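## Task

Take the blue 2x2 brick and put it into the green bin, without disturbing any other brick; it may be released once some part of it is inside the bin. Then open the gripper and move the hand away.

## Robot and tools

Robot: a single arm with six revolute joints and a two-finger parallel gripper, working over a table with bricks on it. Two fixed head cameras, cam_head_left and cam_head_right (each 672x504), send pictures with each execute_actions result unless "pictures": false is passed. A wrist camera, cam_wrist, can also be named in zoom_image.

Scene frame: origin on the table surface directly under the arm base, +z up, +y to the left when facing along +x. The base itself may sit slightly tilted. Results report the hand as end_effector_position (metres) and end_effector_quat_wxyz, plus linear (m/s) and angular (rad/s) velocities, all in this frame. That point lies midway between the finger pads, roughly 3 to 4 cm short of the fingertips; the fingers extend along the gripper's +x axis and close along its y axis. The printed position may be off, more so when the arm is stretched far out.

Tool execute_actions, argument actions: a list holding at most one item. An empty list just reports the state. An item {"steps": N} with no rows is a wait of N control steps (1 to 300, each 1/30 s), counted from the previous result. An item {"rows": [...], "steps": N} is a motion of 1 to 15 steps (default 15). rows is a list of 1 to 15 rows; each row is one step, and the final row is reused if steps exceeds the number of rows. Every row has exactly 7 numbers: six absolute joint target angles in radians, in the order waist, shoulder, elbow, wrist pitch, wrist yaw, wrist roll, followed by the gripper opening command. These are joint-space targets, not offsets and not Cartesian values. Stated joint ranges: waist -3.054 to 3.054, shoulder 0.000 to 3.142, elbow 0.000 to 2.356, wrist pitch -1.571 to 1.571, wrist yaw -1.571 to 1.571, wrist roll -3.142 to 3.142. A call is rejected (nothing is sent) if a target exceeds a range end by over 0.010 rad and lies beyond the joint's last reported angle. True ends may differ from these by up to 0.010 rad; a target beyond a true end is clipped to it, and the result may then print "joint sent to its limit" (possibly referring to an earlier motion still running). Absence of that line does not prove there is more room.

Opening command: a scale from -1 to 1, +1 fully open (pad gap 0.088 m). Empty fingers touch near -0.80; values below that add nothing when empty. A full close needs at least about 0.5 s. grip_measured in the result is the actual opening on that same scale. To hold something, keep commanding an opening well below grip_measured; a larger gap means a firmer squeeze (about 34 N per pad maximum). Readings may carry a constant error of about 1 mm. Closing fast can squeeze extra hard and sometimes springs the fingers open, so close moderately.

Motion limits: each step the sent target stays within a bounded distance of the measured angle (0.211 rad for waist, shoulder, elbow; 0.213 wrist pitch; 0.267 wrist yaw; 0.228 wrist roll), and all targets are pulled back if they would put the hand over 70 mm from where it now is. Large moves therefore need several calls. Friction may leave a joint short of its target, especially at long reach, and tiny changes may not move it at all; read Joint positions after each move and correct. Between calls the arm continues toward the last row sent until it nearly stops or a step is HELD.

Result lines: Joint positions and Joint velocities list the six joints in order (rad, rad/s) then the pad gap (m, m/s). "joint command not followed" means a clearance check (which treats mounting blocks and posts as part of the arm) altered or blocked targets. HELD marks steps where the row was not, or only partly, sent. A torque fault happens if contact torque reaches a joint's load limit (N m: waist 16.8, shoulder 20.8, elbow 20.8, wrist pitch 5.49, wrist yaw 5.47, wrist roll 5.13; held weight counts); the arm then freezes for 10 s and the rest of the call is dropped. MOTOR HOT appears from 50 °C while carrying a load; at 95 °C an OVER-TEMPERATURE FAULT holds the arm, and if cooling takes too long power is cut and the arm and gripper go limp. So avoid holding bricks longer than needed.

Tool zoom_image: camera (one of cam_head_left, cam_head_right, cam_wrist) and region [x0, y0, x1, y1] in pixels of that camera's latest full image, top-left origin, at most 504 by 504. It returns an enlarged view.

Tool finished_scene: argument scene, the number of the current scene. The goal must hold at that moment and afterwards. Sending a reply with no tool call ends everything.

Typical order: look and zoom to identify bricks, open the gripper, move above the target brick, descend, close, lift, carry, lower gently to the destination, open, retreat upward, then call finished_scene. Avoid dropping or slamming bricks, pushing hard into the table or other bricks, and knocking anything off the table, which counts as failure. Loose objects may occasionally get a brief external shove, so recheck positions before releasing.

Each tool is called after ">>>" by a JSON object that holds its "fn" and its "kwargs".

## Session

>>> {"fn": "execute_actions", "kwargs": {"actions": []}}

Scene clock: 0.00 s of 4185.00 s.
end_effector_position=(-0.1768, -0.4101, +0.1853) grip_measured=+0.851 end_effector_quat_wxyz=(+0.310, +0.100, +0.937, +0.128) end_effector_velocity=(+0.000, +0.002, -0.000) end_effector_angular_velocity=(+0.010, -0.009, -0.001)
Joint positions: [-1.706  1.667  1.656 -1.165  0.702 -1.818  0.081]
Joint velocities: [-0.002 -0.002 -0.002 -0.007 -0.007 -0.007  0.   ]
Heat: hottest waist 26 °C (+0.0 °C/min).

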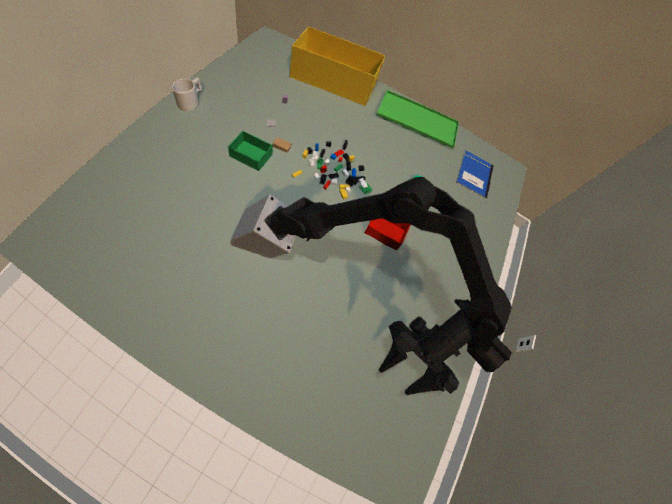

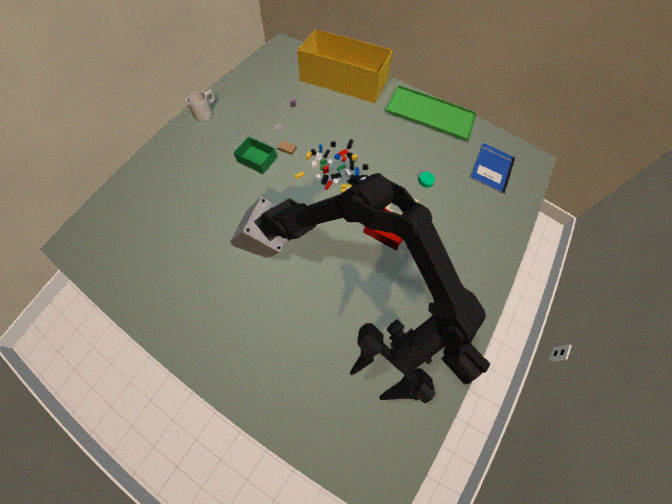

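>>> {"fn": "zoom_image", "kwargs": {"camera": "cam_head_left", "region": [285, 130, 385, 205]}}

>>> {"fn": "zoom_image", "kwargs": {"camera": "cam_head_right", "region": [285, 130, 385, 205]}}

>>> {"fn": "zoom_image", "kwargs": {"camera": "cam_head_left", "region": [300, 135, 360, 180]}}

Region (285, 130, 385, 205) of cam_head_left's 672x504 image, scaled by 5.040, with more detail than that image has; it fills the top 378 rows of this view, and the rest is white.

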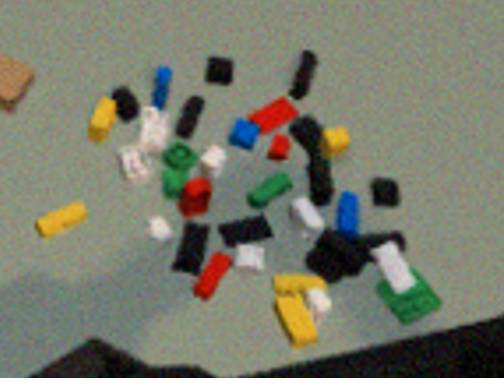

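Region (285, 130, 385, 205) of cam_head_right's 672x504 image, scaled by 5.040, with more detail than that image has; it fills the top 378 rows of this view, and the rest is white.

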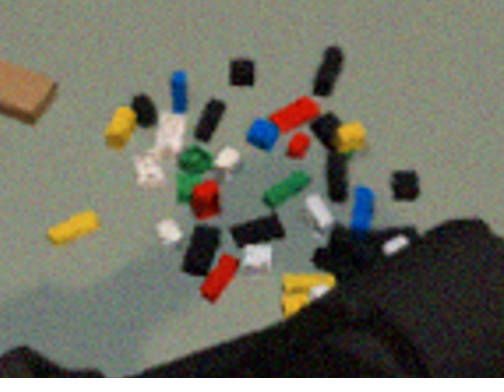

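Region (300, 135, 360, 180) of cam_head_left's 672x504 image, scaled by 8.400, with more detail than that image has; it fills the top 378 rows of this view, and the rest is white.

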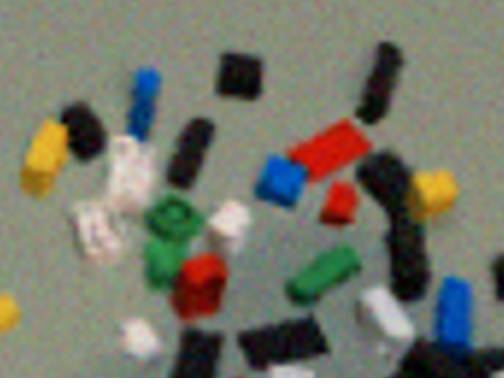

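>>> {"fn": "execute_actions", "kwargs": {"actions": [{"rows":[[-1.2,1.4,1.45,-1.0,0.4,-0.8,0.3]],"steps":15}], "pictures": false}}

>>> {"fn": "execute_actions", "kwargs": {"actions": [{"rows":[[-0.5,1.5,1.4,-1.0,0.2,0.2,-0.15]],"steps":15}], "pictures": false}}

>>> {"fn": "execute_actions", "kwargs": {"actions": [{"rows":[[0.107,1.85,1.43,-0.95,0.03,1.1,-0.15]],"steps":15}], "pictures": false}}

>>> {"fn": "execute_actions", "kwargs": {"actions": [{"rows":[[0.107,1.95,1.43,-0.92,0.03,1.35,-0.15],[0.107,2.0,1.43,-0.9,0.03,1.35,-0.15],[0.107,2.04,1.43,-0.88,0.03,1.35,-0.15],[0.107,2.085,1.43,-0.865,0.03,1.35,-0.15]],"steps":15}], "pictures": false}}

>>> {"fn": "execute_actions", "kwargs": {"actions": [{"steps":15}]}}

>>> {"fn": "zoom_image", "kwargs": {"camera": "cam_head_left", "region": [300, 135, 360, 180]}}

Scene clock: 23.37 s of 4185.00 s.
end_effector_position=(+0.0317, -0.4329, +0.1578) grip_measured=+0.302 end_effector_quat_wxyz=(+0.546, +0.083, +0.797, -0.243) end_effector_velocity=(-0.003, +0.014, -0.011) end_effector_angular_velocity=(-0.437, -0.162, -1.144)
Joint positions: [-1.204  1.407  1.462 -1.004  0.406 -0.897  0.054]
Joint velocities: [-0.002 -0.002 -0.046 -0.007 -0.007  1.253 -0.001]
Heat: hottest shoulder 30 °C (+10.3 °C/min).
Steps of this call (steps 1 to 686: nothing new was sent; steps 687 to 701: all 15 steps of this action). Readings (joint positions):
687: [-1.695 1.638 1.624 -1.123 0.665 -1.772]
688: [-1.662 1.604 1.583 -1.097 0.602 -1.721]
690: [-1.566 1.529 1.522 -1.064 0.515 -1.614]
694: [-1.328 1.429 1.484 -1.014 0.433 -1.354]
701: the state above

Scene clock: 23.87 s of 4185.00 s.
end_effector_position=(+0.2713, -0.3081, +0.1348) grip_measured=-0.148 end_effector_quat_wxyz=(+0.676, +0.314, +0.628, -0.226) end_effector_velocity=(+0.087, +0.087, +0.037) end_effector_angular_velocity=(+0.293, +0.021, -1.791)
Joint positions: [-0.508  1.495  1.408 -1.     0.197  0.029  0.032]
Joint velocities: [ 0.369  0.002 -0.002 -0.022  0.007  2.132 -0.001]
Heat: hottest shoulder 30 °C (+10.1 °C/min).
Steps of this call (steps 1 to 15: all 15 steps of this action). Readings (joint positions):
1: [-1.191 1.413 1.457 -1.003 0.383 -0.851]
2: [-1.158 1.418 1.454 -1.002 0.345 -0.803]
4: [-1.068 1.440 1.443 -1.000 0.285 -0.701]
8: [-0.849 1.485 1.415 -1.000 0.228 -0.456]
15: the state above

Scene clock: 24.37 s of 4185.00 s.
end_effector_position=(+0.3912, -0.0662, +0.1336) grip_measured=-0.150 end_effector_quat_wxyz=(+0.554, +0.483, +0.663, -0.143) end_effector_velocity=(+0.027, +0.255, +0.140) end_effector_angular_velocity=(+0.305, +0.669, -1.193)
Joint positions: [ 0.094  1.839  1.43  -0.952  0.029  0.824  0.032]
Joint velocities: [ 0.745  0.027 -0.002 -0.022 -0.037  2.117 -0.   ]
Heat: hottest shoulder 30 °C (+9.8 °C/min).
Steps of this call (steps 1 to 15: all 15 steps of this action). Readings (joint positions):
1: [-0.490 1.514 1.411 -0.999 0.182 0.073]
2: [-0.460 1.536 1.419 -0.985 0.155 0.114]
4: [-0.388 1.600 1.429 -0.968 0.113 0.199]
8: [-0.229 1.745 1.430 -0.959 0.068 0.381]
15: the state above

Scene clock: 24.87 s of 4185.00 s.
end_effector_position=(+0.3872, -0.0142, +0.0602) grip_measured=-0.150 end_effector_quat_wxyz=(+0.380, +0.561, +0.661, -0.322) end_effector_velocity=(-0.002, -0.002, -0.000) end_effector_angular_velocity=(+0.004, +0.028, -0.035)
Joint positions: [ 0.11   2.086  1.428 -0.867  0.029  1.343  0.032]
Joint velocities: [-0.007 -0.002 -0.002 -0.007 -0.007  0.037 -0.   ]
Heat: hottest shoulder 30 °C (+9.7 °C/min).
Steps of this call (steps 1 to 15: all 15 steps of this action). Readings (joint positions):
1: [0.112 1.855 1.431 -0.949 0.028 0.894]
2: [0.120 1.878 1.436 -0.931 0.028 0.965]
4: [0.119 1.953 1.445 -0.893 0.029 1.106]
8: [0.110 2.076 1.426 -0.879 0.029 1.292]
15: the state above

Scene clock: 25.37 s of 4185.00 s.
end_effector_position=(+0.3873, -0.0143, +0.0603) grip_measured=-0.150 end_effector_quat_wxyz=(+0.379, +0.562, +0.660, -0.323) end_effector_velocity=(-0.001, +0.001, +0.003) end_effector_angular_velocity=(+0.022, -0.001, +0.003)
Joint positions: [ 0.11   2.086  1.428 -0.867  0.029  1.347  0.032]
Joint velocities: [-0.002 -0.007 -0.002 -0.007 -0.022 -0.007 -0.   ]
Heat: hottest shoulder 30 °C (+9.5 °C/min).
Steps of this call (steps 1 to 15: the robot went on to your last target). Readings (joint positions):
1: [0.110 2.086 1.428 -0.867 0.029 1.344]
2: [0.110 2.086 1.428 -0.867 0.029 1.345]
4: [0.110 2.086 1.428 -0.867 0.029 1.346]
8: [0.110 2.086 1.428 -0.867 0.029 1.347]
15: the state above
The arm was judged still, so your last target was given up. Only a new action makes it travel on or press farther. Fingers that are still opening or closing keep moving.

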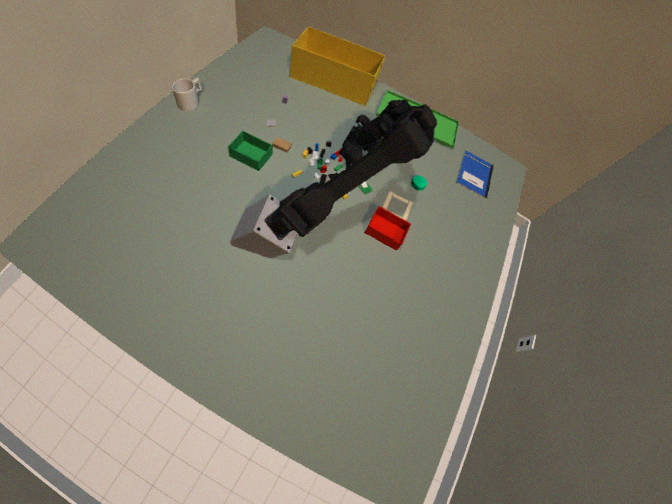

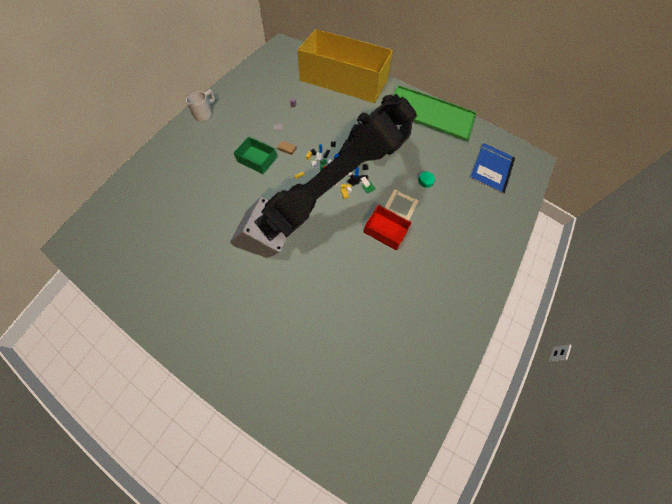

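Region (300, 135, 360, 180) of cam_head_left's 672x504 image, scaled by 8.400, with more detail than that image has; it fills the top 378 rows of this view, and the rest is white.

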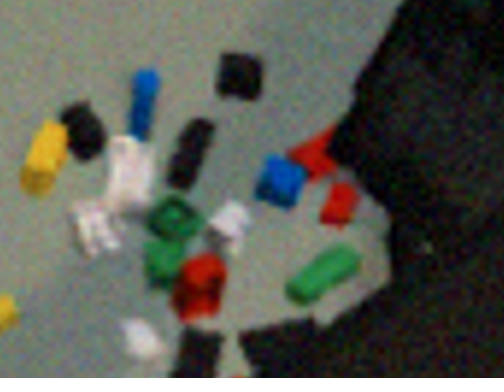

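>>> {"fn": "execute_actions", "kwargs": {"actions": [{"rows":[[0.113,2.07,1.39,-0.84,0.033,1.36,-0.2],[0.117,2.055,1.345,-0.81,0.033,1.36,-0.2],[0.121,2.04,1.30,-0.78,0.033,1.36,-0.2],[0.125,2.025,1.257,-0.748,0.035,1.365,-0.2]],"steps":15}], "pictures": false}}

>>> {"fn": "execute_actions", "kwargs": {"actions": [{"steps":12}]}}

>>> {"fn": "zoom_image", "kwargs": {"camera": "cam_head_left", "region": [300, 135, 360, 180]}}

Scene clock: 31.33 s of 4185.00 s.
end_effector_position=(+0.3622, -0.0006, +0.0516) grip_measured=-0.200 end_effector_quat_wxyz=(+0.381, +0.564, +0.658, -0.323) end_effector_velocity=(+0.001, -0.003, +0.006) end_effector_angular_velocity=(+0.008, -0.020, +0.010)
Joint positions: [ 0.124  2.032  1.265 -0.751  0.03   1.362  0.029]
Joint velocities: [-0.002 -0.022 -0.002 -0.007 -0.007 -0.022 -0.   ]
Heat: hottest shoulder 30 °C (+7.7 °C/min).
Steps of this call (steps 1 to 164: nothing new was sent; steps 165 to 179: all 15 steps of this action). Readings (joint positions):
165: [0.110 2.084 1.423 -0.859 0.029 1.350]
166: [0.110 2.078 1.407 -0.841 0.029 1.352]
168: [0.113 2.055 1.349 -0.799 0.029 1.356]
172: [0.123 2.039 1.275 -0.765 0.030 1.361]
179: the state above

Scene clock: 31.73 s of 4185.00 s.
end_effector_position=(+0.3623, -0.0007, +0.0516) grip_measured=-0.200 end_effector_quat_wxyz=(+0.381, +0.564, +0.658, -0.323) end_effector_velocity=(+0.001, -0.003, -0.002) end_effector_angular_velocity=(-0.008, -0.006, -0.003)
Joint positions: [ 0.124  2.032  1.265 -0.751  0.03   1.362  0.029]
Joint velocities: [-0.007 -0.002 -0.002  0.007  0.007 -0.007 -0.   ]
Heat: hottest shoulder 30 °C (+7.6 °C/min).
Steps of this call (steps 1 to 12: the robot went on to your last target). Readings (joint positions):
1: [0.124 2.032 1.265 -0.751 0.030 1.362]
2: [0.124 2.032 1.265 -0.751 0.030 1.362]
4: [0.124 2.032 1.265 -0.751 0.030 1.362]
8: [0.124 2.032 1.265 -0.751 0.030 1.362]
12: the state above

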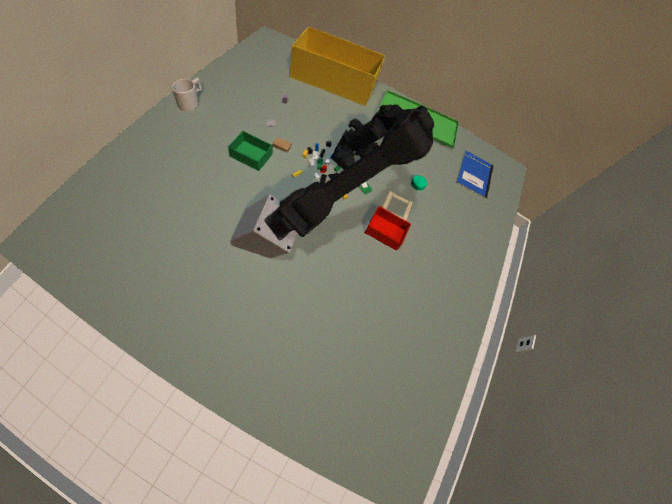

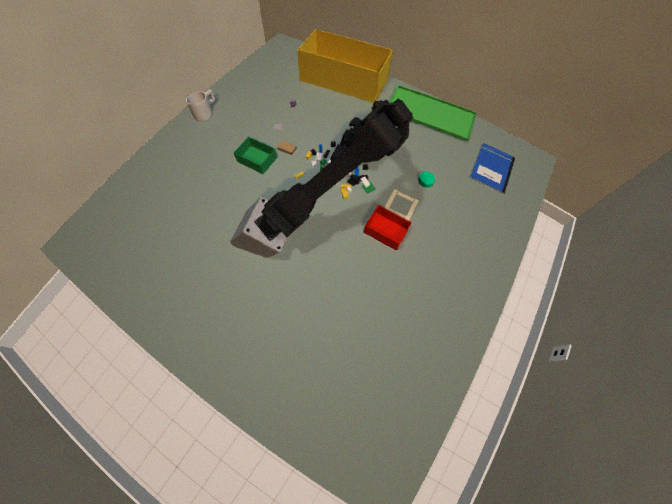

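Region (300, 135, 360, 180) of cam_head_left's 672x504 image, scaled by 8.400, with more detail than that image has; it fills the top 378 rows of this view, and the rest is white.

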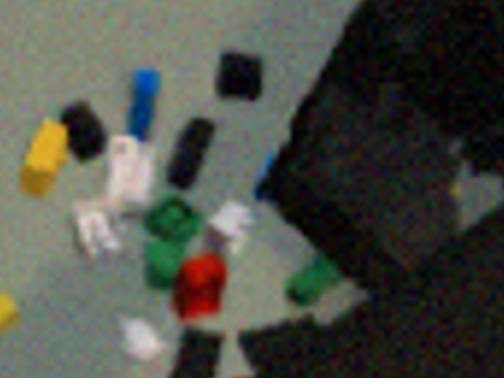

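>>> {"fn": "execute_actions", "kwargs": {"actions": [{"rows":[[0.112,2.05,1.27,-0.742,0.033,1.355,-0.2],[0.105,2.06,1.276,-0.734,0.033,1.35,-0.2]],"steps":15}], "pictures": false}}

>>> {"fn": "execute_actions", "kwargs": {"actions": [{"steps":10}]}}

>>> {"fn": "zoom_image", "kwargs": {"camera": "cam_head_left", "region": [315, 140, 355, 170]}}

Scene clock: 38.70 s of 4185.00 s.
end_effector_position=(+0.3644, -0.0030, +0.0450) grip_measured=-0.200 end_effector_quat_wxyz=(+0.380, +0.566, +0.656, -0.325) end_effector_velocity=(-0.003, +0.001, -0.001) end_effector_angular_velocity=(+0.009, +0.008, +0.010)
Joint positions: [ 0.11   2.048  1.27  -0.737  0.03   1.353  0.029]
Joint velocities: [-0.002  0.002 -0.002 -0.007 -0.007 -0.007 -0.   ]
Heat: hottest shoulder 31 °C (+7.8 °C/min).
Steps of this call (steps 1 to 15: the robot went on to your last target; steps 16 to 194: nothing new was sent; steps 195 to 209: all 15 steps of this action). Readings (joint positions):
195: [0.124 2.031 1.264 -0.749 0.030 1.362]
196: [0.123 2.033 1.265 -0.746 0.030 1.361]
198: [0.117 2.039 1.268 -0.740 0.030 1.357]
202: [0.110 2.047 1.269 -0.738 0.030 1.354]
209: the state above

Scene clock: 39.03 s of 4185.00 s.
end_effector_position=(+0.3644, -0.0030, +0.0450) grip_measured=-0.200 end_effector_quat_wxyz=(+0.380, +0.566, +0.656, -0.325) end_effector_velocity=(-0.000, -0.001, +0.001) end_effector_angular_velocity=(+0.008, -0.001, +0.005)
Joint positions: [ 0.11   2.048  1.27  -0.737  0.03   1.353  0.029]
Joint velocities: [-0.002 -0.002  0.002 -0.007 -0.007 -0.007 -0.   ]
Heat: hottest shoulder 31 °C (+7.7 °C/min).
Steps of this call (steps 1 to 10: the robot went on to your last target). Readings (joint positions):
1: [0.110 2.048 1.270 -0.737 0.030 1.353]
2: [0.110 2.048 1.270 -0.737 0.030 1.353]
4: [0.110 2.048 1.270 -0.737 0.030 1.353]
8: [0.110 2.048 1.270 -0.737 0.030 1.353]
10: the state above

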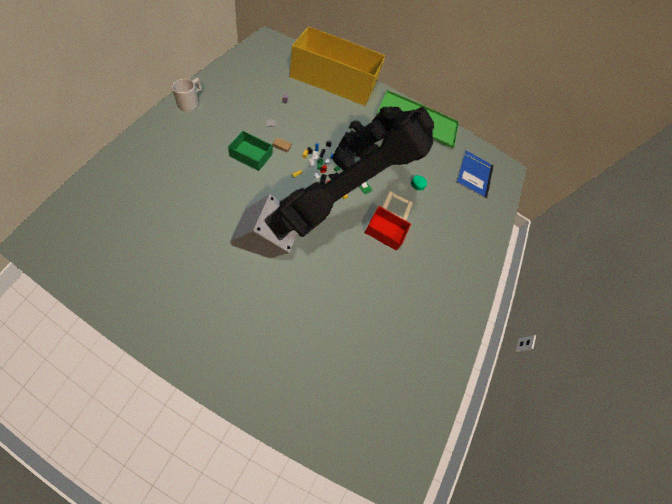

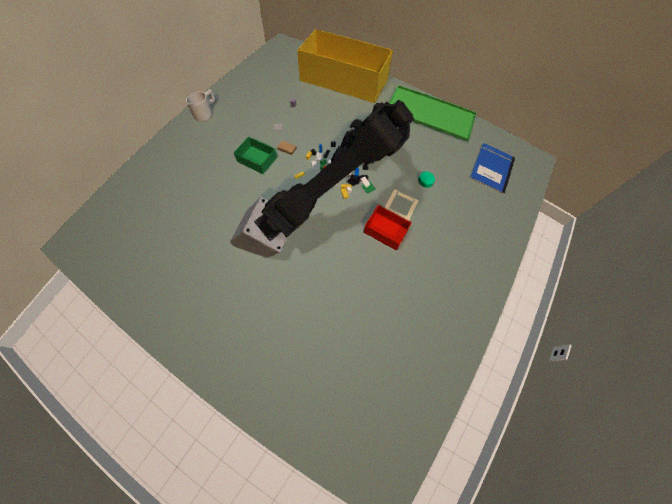

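Region (315, 140, 355, 170) of cam_head_left's 672x504 image, scaled by 12.600, with more detail than that image has; it fills the top 378 rows of this view, and the rest is white.

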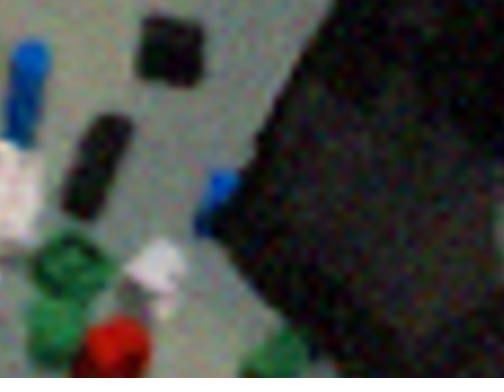

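>>> {"fn": "execute_actions", "kwargs": {"actions": [{"rows":[[0.1,2.068,1.272,-0.725,0.033,1.35,-0.2],[0.095,2.077,1.268,-0.715,0.033,1.345,-0.2]],"steps":15}], "pictures": false}}

>>> {"fn": "execute_actions", "kwargs": {"actions": [{"rows":[[0.095,2.077,1.268,-0.715,0.033,1.345,-0.25],[0.095,2.077,1.268,-0.715,0.033,1.345,-0.3],[0.095,2.077,1.268,-0.715,0.033,1.345,-0.35],[0.095,2.077,1.268,-0.715,0.033,1.345,-0.4],[0.095,2.077,1.268,-0.715,0.033,1.345,-0.44],[0.095,2.077,1.268,-0.715,0.033,1.345,-0.48],[0.095,2.077,1.268,-0.715,0.033,1.345,-0.52],[0.095,2.077,1.268,-0.715,0.033,1.345,-0.56],[0.095,2.077,1.268,-0.715,0.033,1.345,-0.6],[0.095,2.077,1.268,-0.715,0.033,1.345,-0.66]],"steps":15}]}}

>>> {"fn": "zoom_image", "kwargs": {"camera": "cam_head_left", "region": [315, 140, 355, 170]}}

Scene clock: 43.93 s of 4185.00 s.
end_effector_position=(+0.3657, -0.0029, +0.0383) grip_measured=-0.200 end_effector_quat_wxyz=(+0.380, +0.567, +0.654, -0.326) end_effector_velocity=(+0.001, -0.000, +0.000) end_effector_angular_velocity=(+0.006, -0.002, -0.013)
Joint positions: [ 0.101  2.065  1.271 -0.718  0.03   1.348  0.029]
Joint velocities: [-0.002 -0.002 -0.002  0.007 -0.007  0.007 -0.   ]
Heat: hottest shoulder 31 °C (+6.8 °C/min).
Steps of this call (steps 1 to 15: the robot went on to your last target; steps 16 to 132: nothing new was sent; steps 133 to 147: all 15 steps of this action). Readings (joint positions):
133: [0.110 2.049 1.271 -0.735 0.030 1.353]
134: [0.108 2.052 1.271 -0.729 0.030 1.351]
136: [0.105 2.059 1.271 -0.722 0.031 1.350]
140: [0.101 2.065 1.271 -0.720 0.030 1.348]
147: the state above

Scene clock: 44.43 s of 4185.00 s.
end_effector_position=(+0.3660, -0.0029, +0.0382) grip_measured=-0.467 end_effector_quat_wxyz=(+0.380, +0.567, +0.654, -0.326) end_effector_velocity=(-0.002, -0.003, +0.001) end_effector_angular_velocity=(-0.008, +0.007, -0.006)
Joint positions: [ 0.101  2.065  1.271 -0.717  0.03   1.348  0.016]
Joint velocities: [-0.002 -0.007 -0.002 -0.007  0.007  0.007 -0.001]
Heat: hottest shoulder 31 °C (+6.8 °C/min).
Steps of this call (steps 1 to 15: all 15 steps of this action). Readings (joint positions):
1: [0.101 2.065 1.271 -0.717 0.030 1.348]
2: [0.101 2.065 1.271 -0.717 0.030 1.348]
4: [0.101 2.065 1.271 -0.717 0.030 1.348]
8: [0.101 2.065 1.271 -0.717 0.030 1.348]
15: the state above

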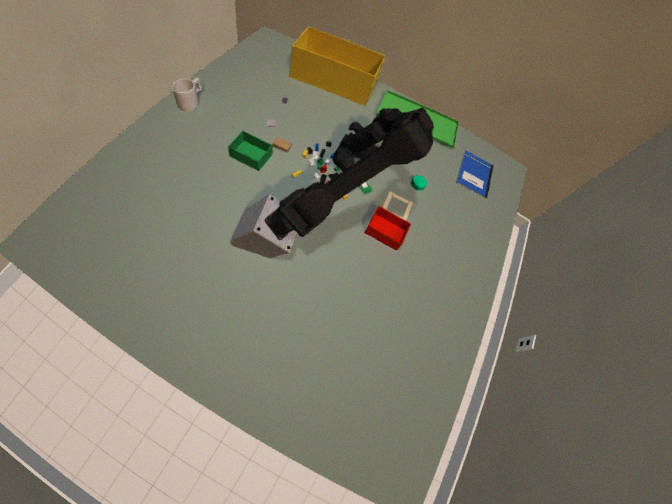

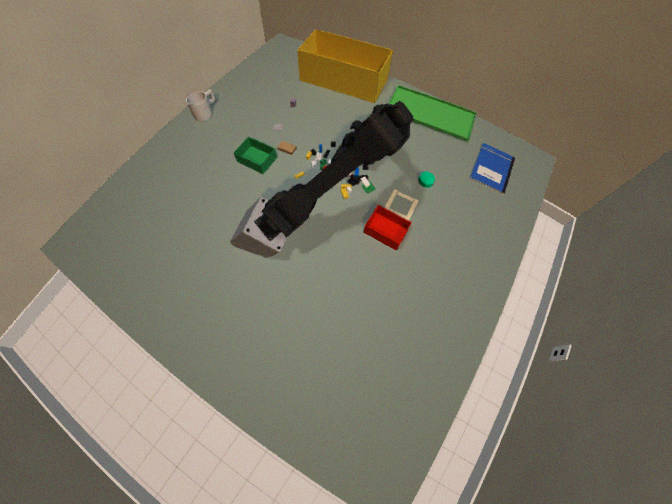

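Region (315, 140, 355, 170) of cam_head_left's 672x504 image, scaled by 12.600, with more detail than that image has; it fills the top 378 rows of this view, and the rest is white.

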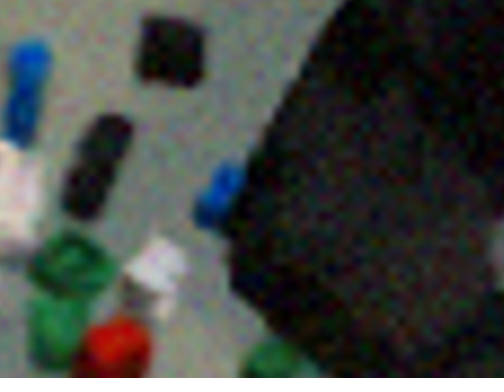

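>>> {"fn": "execute_actions", "kwargs": {"actions": [{"rows":[[0.105,2.05,1.272,-0.73,0.033,1.35,-0.66],[0.115,2.03,1.275,-0.75,0.033,1.355,-0.66],[0.13,2.005,1.28,-0.78,0.033,1.37,-0.66],[0.145,1.98,1.285,-0.81,0.033,1.385,-0.66],[0.16,1.955,1.29,-0.84,0.033,1.4,-0.66],[0.18,1.93,1.295,-0.87,0.033,1.42,-0.66],[0.2,1.9,1.3,-0.9,0.033,1.44,-0.66]],"steps":15}], "pictures": false}}

>>> {"fn": "execute_actions", "kwargs": {"actions": [{"rows":[[0.25,1.905,1.27,-0.865,0.035,1.49,-0.66],[0.3,1.91,1.24,-0.83,0.037,1.54,-0.66],[0.35,1.915,1.21,-0.795,0.039,1.59,-0.66],[0.4,1.92,1.18,-0.76,0.041,1.64,-0.66],[0.45,1.93,1.15,-0.72,0.043,1.69,-0.66],[0.5,1.94,1.115,-0.68,0.045,1.74,-0.66],[0.55,1.95,1.08,-0.64,0.047,1.79,-0.66],[0.6,1.96,1.045,-0.6,0.049,1.84,-0.66],[0.65,1.975,1.01,-0.56,0.051,1.89,-0.66],[0.7,1.99,0.975,-0.52,0.053,1.94,-0.66],[0.75,2.005,0.94,-0.48,0.055,1.99,-0.66],[0.8,2.02,0.905,-0.44,0.056,2.04,-0.66],[0.842,2.032,0.868,-0.395,0.057,2.086,-0.66]],"steps":15}], "pictures": false}}

>>> {"fn": "execute_actions", "kwargs": {"actions": [{"steps":20}]}}

>>> {"fn": "zoom_image", "kwargs": {"camera": "cam_head_left", "region": [200, 100, 320, 190]}}

>>> {"fn": "zoom_image", "kwargs": {"camera": "cam_head_right", "region": [200, 100, 320, 190]}}

Scene clock: 56.00 s of 4185.00 s.
end_effector_position=(+0.3618, -0.0037, +0.1119) grip_measured=-0.484 end_effector_quat_wxyz=(+0.387, +0.572, +0.651, -0.316) end_effector_velocity=(-0.014, -0.003, +0.001) end_effector_angular_velocity=(-0.010, +0.071, -0.001)
Joint positions: [ 0.204  1.9    1.303 -0.896  0.031  1.435  0.015]
Joint velocities: [-0.002 -0.007 -0.002 -0.066  0.007  0.037  0.   ]
Heat: hottest shoulder 30 °C (+4.3 °C/min).
Steps of this call (steps 1 to 15: the robot went on to your last target; steps 16 to 332: nothing new was sent; steps 333 to 347: all 15 steps of this action). Readings (joint positions):
333: [0.101 2.065 1.271 -0.717 0.030 1.347]
334: [0.102 2.060 1.271 -0.724 0.030 1.347]
336: [0.112 2.039 1.271 -0.764 0.030 1.361]
340: [0.170 1.950 1.283 -0.859 0.030 1.413]
347: the state above

Scene clock: 56.50 s of 4185.00 s.
end_effector_position=(+0.2394, +0.1955, +0.1156) grip_measured=-0.484 end_effector_quat_wxyz=(+0.384, +0.559, +0.664, -0.315) end_effector_velocity=(-0.346, +0.134, -0.101) end_effector_angular_velocity=(-0.265, +0.281, +0.370)
Joint positions: [ 0.816  2.017  0.91  -0.444  0.049  2.033  0.015]
Joint velocities: [ 0.784  0.31  -0.672  0.432 -0.007  0.652 -0.   ]
Heat: hottest shoulder 30 °C (+4.2 °C/min).
Steps of this call (steps 1 to 15: all 15 steps of this action). Readings (joint positions):
1: [0.208 1.899 1.297 -0.889 0.033 1.451]
2: [0.221 1.899 1.286 -0.871 0.037 1.479]
4: [0.282 1.900 1.251 -0.816 0.040 1.551]
8: [0.485 1.925 1.137 -0.682 0.040 1.730]
15: the state above

Scene clock: 57.17 s of 4185.00 s.
end_effector_position=(+0.2283, +0.2016, +0.1099) grip_measured=-0.484 end_effector_quat_wxyz=(+0.379, +0.563, +0.660, -0.323) end_effector_velocity=(-0.003, -0.000, +0.001) end_effector_angular_velocity=(+0.003, -0.003, +0.026)
Joint positions: [ 0.844  2.03   0.873 -0.397  0.053  2.083  0.015]
Joint velocities: [ 0.002 -0.002 -0.002 -0.007 -0.007 -0.022 -0.   ]
Heat: hottest shoulder 30 °C (+4.2 °C/min).
Steps of this call (steps 1 to 20: the robot went on to your last target). Readings (joint positions):
1: [0.836 2.025 0.892 -0.434 0.049 2.049]
2: [0.844 2.029 0.880 -0.424 0.049 2.059]
4: [0.845 2.030 0.873 -0.410 0.051 2.072]
8: [0.844 2.030 0.873 -0.398 0.053 2.080]
20: the state above

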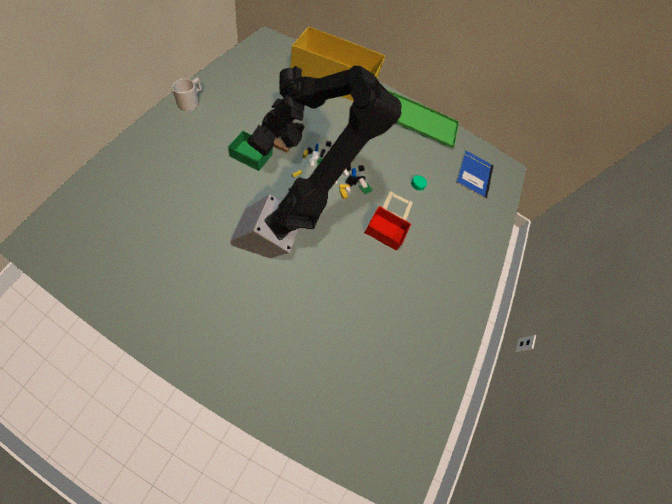

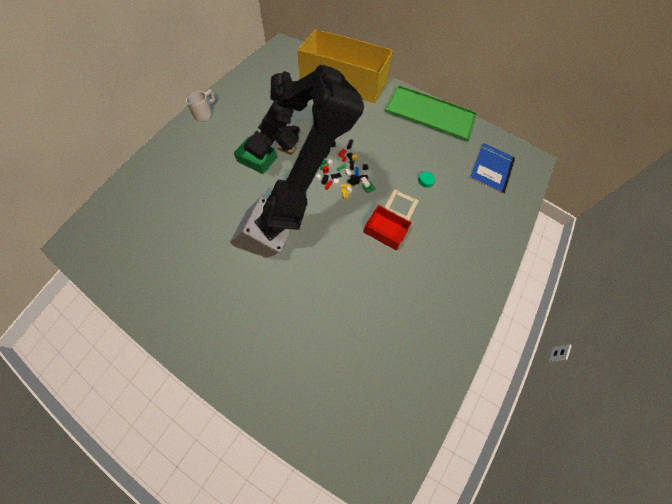

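Region (200, 100, 320, 190) of cam_head_left's 672x504 image, scaled by 4.200, with more detail than that image has; it fills the top 378 rows of this view, and the rest is white.

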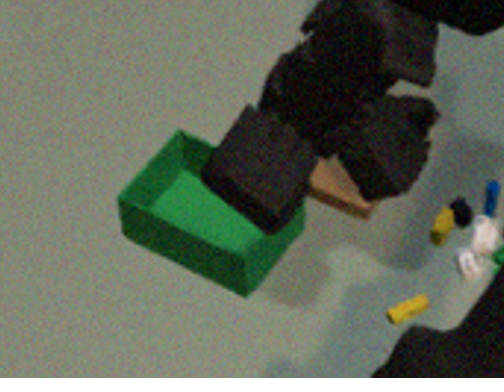

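Region (200, 100, 320, 190) of cam_head_right's 672x504 image, scaled by 4.200, with more detail than that image has; it fills the top 378 rows of this view, and the rest is white.

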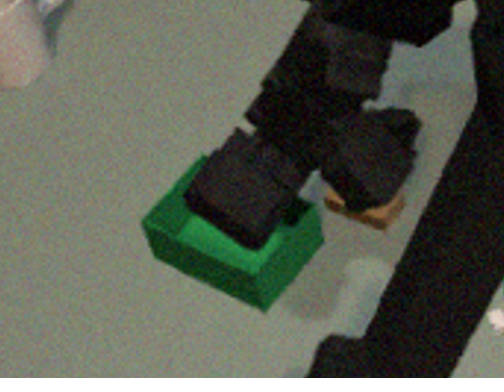

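>>> {"fn": "execute_actions", "kwargs": {"actions": [{"rows":[[0.842,2.032,0.868,-0.395,0.057,1.2,-0.66]],"steps":15}], "pictures": false}}

>>> {"fn": "execute_actions", "kwargs": {"actions": [{"steps":10}]}}

>>> {"fn": "zoom_image", "kwargs": {"camera": "cam_head_left", "region": [200, 100, 320, 190]}}

>>> {"fn": "zoom_image", "kwargs": {"camera": "cam_head_right", "region": [200, 100, 320, 190]}}

Scene clock: 62.53 s of 4185.00 s.
end_effector_position=(+0.2282, +0.2015, +0.1098) grip_measured=-0.484 end_effector_quat_wxyz=(+0.578, +0.356, +0.734, -0.022) end_effector_velocity=(-0.005, -0.003, -0.002) end_effector_angular_velocity=(+0.019, -0.163, +0.336)
Joint positions: [ 0.844  2.03   0.873 -0.397  0.053  1.23   0.015]
Joint velocities: [-0.002  0.002 -0.002 -0.022 -0.007 -0.374 -0.   ]
Heat: hottest shoulder 30 °C (+4.0 °C/min).
Steps of this call (steps 1 to 15: the robot went on to your last target; steps 16 to 146: nothing new was sent; steps 147 to 161: all 15 steps of this action). Readings (joint positions):
147: [0.844 2.030 0.873 -0.397 0.053 2.016]
148: [0.844 2.030 0.873 -0.397 0.053 1.945]
150: [0.844 2.030 0.873 -0.397 0.053 1.804]
154: [0.844 2.030 0.873 -0.397 0.053 1.522]
161: the state above

Scene clock: 62.87 s of 4185.00 s.
end_effector_position=(+0.2282, +0.2015, +0.1098) grip_measured=-0.484 end_effector_quat_wxyz=(+0.583, +0.348, +0.734, -0.012) end_effector_velocity=(-0.002, -0.001, -0.000) end_effector_angular_velocity=(+0.002, +0.006, +0.010)
Joint positions: [ 0.844  2.03   0.873 -0.397  0.053  1.204  0.015]
Joint velocities: [-0.002 -0.002 -0.002 -0.007 -0.007 -0.007 -0.   ]
Heat: hottest shoulder 30 °C (+4.0 °C/min).
Steps of this call (steps 1 to 10: the robot went on to your last target). Readings (joint positions):
1: [0.844 2.030 0.873 -0.397 0.053 1.221]
2: [0.844 2.030 0.873 -0.397 0.053 1.216]
4: [0.844 2.030 0.873 -0.397 0.053 1.209]
8: [0.844 2.030 0.873 -0.397 0.053 1.205]
10: the state above

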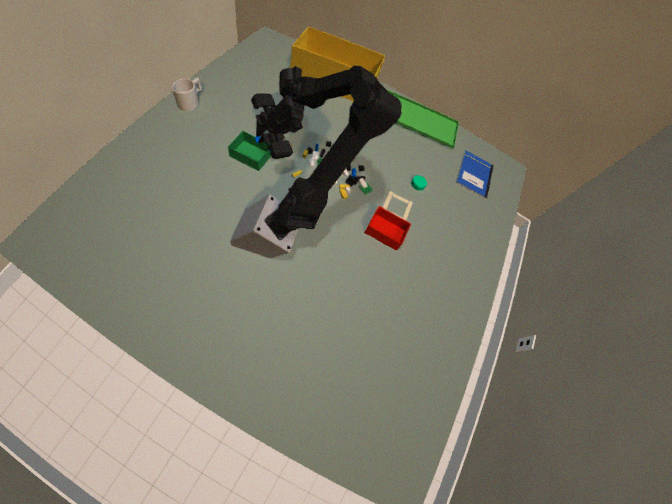

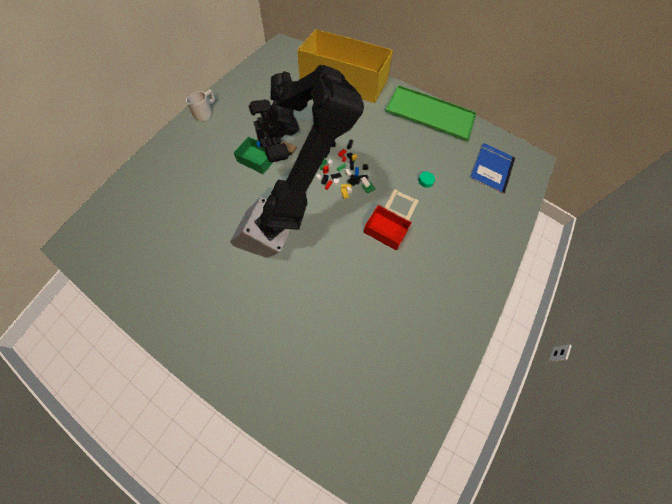

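Region (200, 100, 320, 190) of cam_head_left's 672x504 image, scaled by 4.200, with more detail than that image has; it fills the top 378 rows of this view, and the rest is white.

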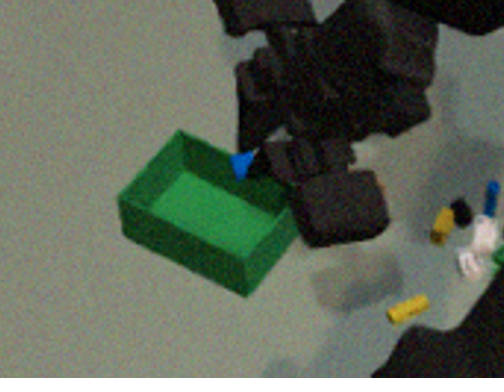

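Region (200, 100, 320, 190) of cam_head_right's 672x504 image, scaled by 4.200, with more detail than that image has; it fills the top 378 rows of this view, and the rest is white.

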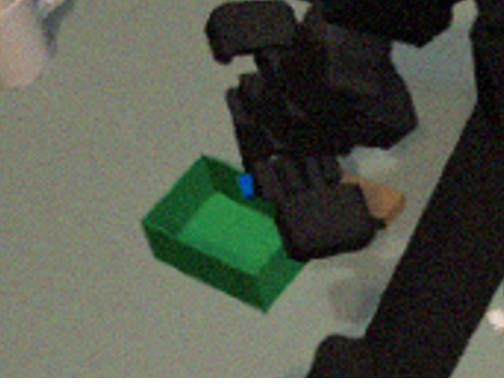

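>>> {"fn": "execute_actions", "kwargs": {"actions": [{"rows":[[0.848,2.05,0.85,-0.36,0.057,1.25,-0.66],[0.852,2.07,0.835,-0.325,0.057,1.3,-0.66],[0.856,2.09,0.82,-0.29,0.057,1.35,-0.66],[0.86,2.115,0.805,-0.255,0.057,1.4,-0.66],[0.864,2.135,0.795,-0.22,0.057,1.45,-0.66],[0.868,2.155,0.785,-0.19,0.057,1.5,-0.66],[0.87,2.175,0.775,-0.163,0.058,1.55,-0.66]],"steps":15}], "pictures": false}}

>>> {"fn": "execute_actions", "kwargs": {"actions": [{"steps":10}]}}

>>> {"fn": "zoom_image", "kwargs": {"camera": "cam_head_left", "region": [200, 100, 320, 190]}}

>>> {"fn": "zoom_image", "kwargs": {"camera": "cam_head_right", "region": [200, 100, 320, 190]}}

Scene clock: 71.30 s of 4185.00 s.
end_effector_position=(+0.2028, +0.2199, +0.0673) grip_measured=-0.484 end_effector_quat_wxyz=(+0.521, +0.434, +0.724, -0.127) end_effector_velocity=(+0.006, +0.008, +0.003) end_effector_angular_velocity=(+0.041, +0.010, -0.063)
Joint positions: [ 0.868  2.168  0.778 -0.166  0.054  1.542  0.015]
Joint velocities: [-0.002  0.002 -0.002  0.051 -0.022  0.051 -0.   ]
Heat: hottest shoulder 30 °C (+2.0 °C/min).
Steps of this call (steps 1 to 30: the robot went on to your last target; steps 31 to 238: nothing new was sent; steps 239 to 253: all 15 steps of this action). Readings (joint positions):
239: [0.844 2.031 0.870 -0.387 0.053 1.214]
240: [0.845 2.036 0.865 -0.367 0.053 1.238]
242: [0.849 2.058 0.849 -0.314 0.053 1.310]
246: [0.864 2.137 0.802 -0.209 0.053 1.478]
253: the state above

Scene clock: 71.63 s of 4185.00 s.
end_effector_position=(+0.2030, +0.2201, +0.0675) grip_measured=-0.484 end_effector_quat_wxyz=(+0.520, +0.436, +0.723, -0.129) end_effector_velocity=(-0.007, -0.002, -0.001) end_effector_angular_velocity=(+0.001, +0.027, +0.023)
Joint positions: [ 0.868  2.168  0.778 -0.165  0.054  1.547  0.015]
Joint velocities: [-0.002  0.002 -0.002 -0.022 -0.022 -0.007  0.   ]
Heat: hottest shoulder 30 °C (+2.0 °C/min).
Steps of this call (steps 1 to 10: the robot went on to your last target). Readings (joint positions):
1: [0.868 2.168 0.778 -0.166 0.054 1.543]
2: [0.868 2.168 0.778 -0.166 0.054 1.544]
4: [0.868 2.168 0.778 -0.165 0.054 1.546]
8: [0.868 2.168 0.778 -0.165 0.054 1.547]
10: the state above

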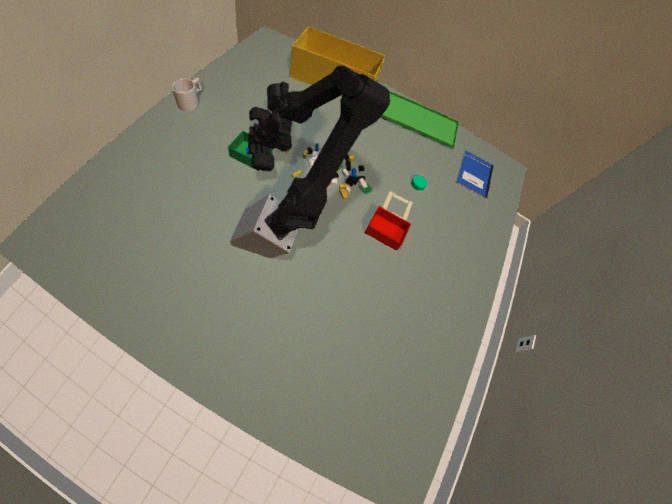

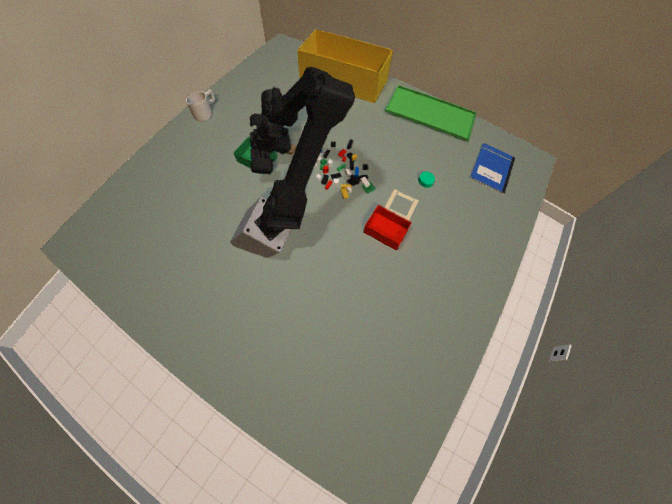

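Region (200, 100, 320, 190) of cam_head_left's 672x504 image, scaled by 4.200, with more detail than that image has; it fills the top 378 rows of this view, and the rest is white.

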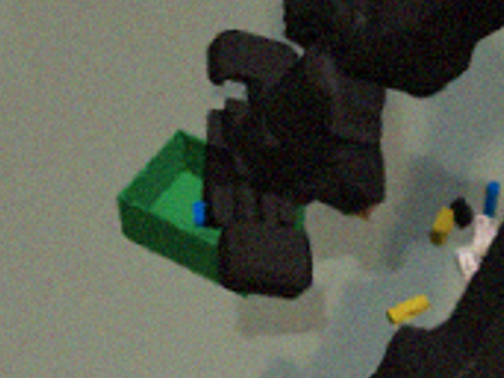

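Region (200, 100, 320, 190) of cam_head_right's 672x504 image, scaled by 4.200, with more detail than that image has; it fills the top 378 rows of this view, and the rest is white.

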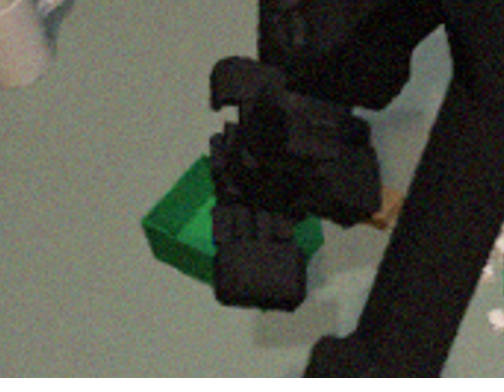

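>>> {"fn": "execute_actions", "kwargs": {"actions": [{"rows":[[0.87,2.175,0.775,-0.163,0.058,1.7,-0.66],[0.87,2.175,0.775,-0.163,0.058,1.85,-0.66],[0.87,2.175,0.775,-0.163,0.058,2.0,-0.66],[0.87,2.175,0.775,-0.163,0.058,2.08,-0.66],[0.865,2.183,0.773,-0.152,0.058,2.08,-0.66],[0.86,2.192,0.77,-0.14,0.058,2.08,-0.66],[0.853,2.2,0.768,-0.13,0.058,2.08,-0.66],[0.846,2.21,0.765,-0.118,0.058,2.08,-0.66]],"steps":15}], "pictures": false}}

>>> {"fn": "execute_actions", "kwargs": {"actions": [{"rows":[[0.846,2.21,0.765,-0.118,0.058,2.08,-0.66],[0.846,2.21,0.765,-0.118,0.058,2.08,-0.66],[0.846,2.21,0.765,-0.118,0.058,2.08,-0.66],[0.846,2.21,0.765,-0.118,0.058,2.08,-0.66],[0.846,2.21,0.765,-0.118,0.058,2.08,-0.5],[0.846,2.21,0.765,-0.118,0.058,2.08,-0.4],[0.846,2.21,0.765,-0.118,0.058,2.08,-0.3]],"steps":15}], "pictures": false}}

>>> {"fn": "execute_actions", "kwargs": {"actions": [{"rows":[[0.85,2.18,0.775,-0.16,0.058,2.08,-0.3],[0.85,2.15,0.79,-0.21,0.058,2.08,-0.3],[0.85,2.11,0.81,-0.27,0.058,2.08,-0.3],[0.85,2.07,0.84,-0.33,0.058,2.08,-0.3],[0.85,2.03,0.87,-0.4,0.058,2.08,-0.3],[0.85,1.97,0.89,-0.45,0.058,2.08,-0.3],[0.85,1.9,0.9,-0.5,0.058,2.08,-0.3],[0.85,1.82,0.9,-0.5,0.058,2.08,-0.3],[0.85,1.72,0.9,-0.5,0.058,2.08,-0.3]],"steps":15}], "pictures": false}}

>>> {"fn": "execute_actions", "kwargs": {"actions": [{"steps":15}]}}

>>> {"fn": "zoom_image", "kwargs": {"camera": "cam_head_left", "region": [200, 100, 380, 210]}}

Scene clock: 79.83 s of 4185.00 s.
end_effector_position=(+0.2042, +0.2210, +0.0578) grip_measured=-0.484 end_effector_quat_wxyz=(+0.384, +0.561, +0.661, -0.317) end_effector_velocity=(-0.001, +0.002, +0.002) end_effector_angular_velocity=(+0.017, +0.042, -0.057)
Joint positions: [ 0.851  2.2    0.772 -0.122  0.054  2.072  0.015]
Joint velocities: [-0.002 -0.002 -0.002  0.007 -0.022  0.066 -0.   ]
Heat: hottest waist 29 °C (+0.0 °C/min).
Steps of this call (steps 1 to 15: the robot went on to your last target; steps 16 to 231: nothing new was sent; steps 232 to 246: all 15 steps of this action). Readings (joint positions):
232: [0.868 2.169 0.778 -0.165 0.054 1.593]
233: [0.868 2.169 0.778 -0.165 0.054 1.663]
235: [0.868 2.169 0.778 -0.165 0.054 1.804]
239: [0.864 2.182 0.777 -0.139 0.054 2.013]
246: the state above

Scene clock: 80.33 s of 4185.00 s.
end_effector_position=(+0.2045, +0.2213, +0.0579) grip_measured=-0.308 end_effector_quat_wxyz=(+0.383, +0.563, +0.660, -0.318) end_effector_velocity=(-0.001, +0.002, +0.002) end_effector_angular_velocity=(+0.022, +0.005, +0.006)
Joint positions: [ 0.851  2.2    0.772 -0.12   0.054  2.077  0.024]
Joint velocities: [-0.002 -0.002 -0.002  0.007 -0.022 -0.007  0.004]
Heat: hottest waist 29 °C (+0.0 °C/min).
Steps of this call (steps 1 to 15: all 15 steps of this action). Readings (joint positions):
1: [0.851 2.200 0.772 -0.122 0.054 2.074]
2: [0.851 2.200 0.772 -0.121 0.054 2.075]
4: [0.851 2.200 0.772 -0.120 0.054 2.076]
8: [0.851 2.200 0.772 -0.120 0.054 2.077]
15: the state above

Scene clock: 80.83 s of 4185.00 s.
end_effector_position=(+0.2687, +0.1731, +0.2013) grip_measured=-0.300 end_effector_quat_wxyz=(+0.370, +0.653, +0.614, -0.243) end_effector_velocity=(-0.031, -0.028, -0.002) end_effector_angular_velocity=(-0.090, +0.088, +0.093)
Joint positions: [ 0.851  1.721  0.913 -0.487  0.054  2.077  0.024]
Joint velocities: [-0.002 -0.071  0.002 -0.227 -0.007 -0.022 -0.   ]
Heat: hottest waist 29 °C (+0.0 °C/min).
Steps of this call (steps 1 to 15: all 15 steps of this action). Readings (joint positions):
1: [0.851 2.199 0.772 -0.126 0.054 2.077]
2: [0.851 2.191 0.775 -0.152 0.054 2.077]
4: [0.851 2.152 0.788 -0.239 0.054 2.077]
8: [0.851 1.981 0.858 -0.420 0.054 2.077]
15: the state above

Scene clock: 81.33 s of 4185.00 s.
end_effector_position=(+0.2653, +0.1718, +0.1988) grip_measured=-0.300 end_effector_quat_wxyz=(+0.371, +0.648, +0.617, -0.248) end_effector_velocity=(-0.001, -0.002, -0.002) end_effector_angular_velocity=(-0.011, -0.002, +0.004)
Joint positions: [ 0.851  1.721  0.908 -0.498  0.054  2.077  0.024]
Joint velocities: [-0.002 -0.002 -0.002 -0.007  0.007 -0.007 -0.   ]
Heat: hottest waist 29 °C (+0.0 °C/min).
Steps of this call (steps 1 to 15: the robot went on to your last target). Readings (joint positions):
1: [0.851 1.721 0.913 -0.494 0.054 2.077]
2: [0.851 1.721 0.910 -0.496 0.054 2.077]
4: [0.851 1.721 0.908 -0.497 0.054 2.077]
8: [0.851 1.721 0.908 -0.498 0.054 2.077]
15: the state above
The arm was judged still, so your last target was given up. Only a new action makes it travel on or press farther. Fingers that are still opening or closing keep moving.

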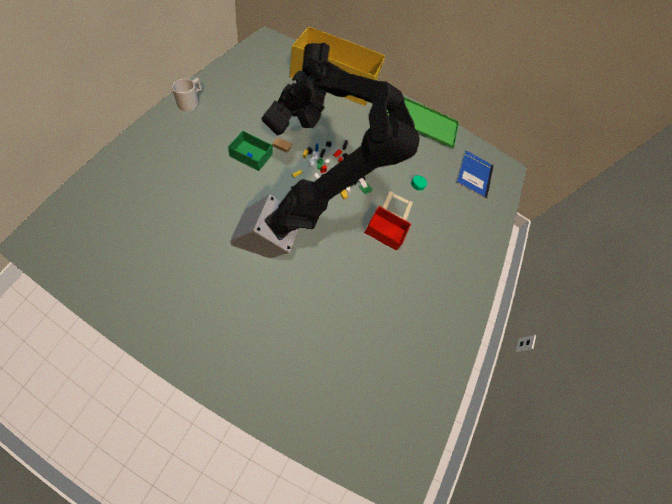

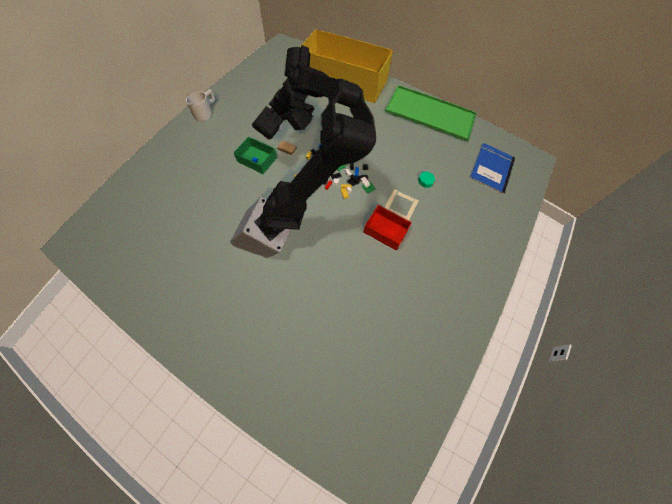

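Region (200, 100, 380, 210) of cam_head_left's 672x504 image, scaled by 2.800, with more detail than that image has.

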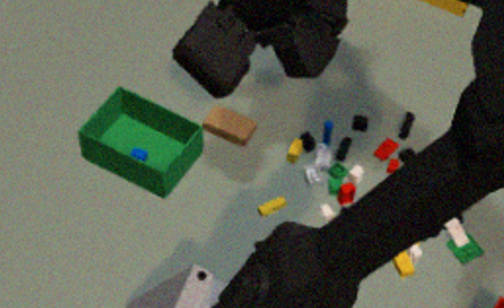

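>>> {"fn": "finished_scene", "kwargs": {"scene": 2}}

The scene is finished: the task was done.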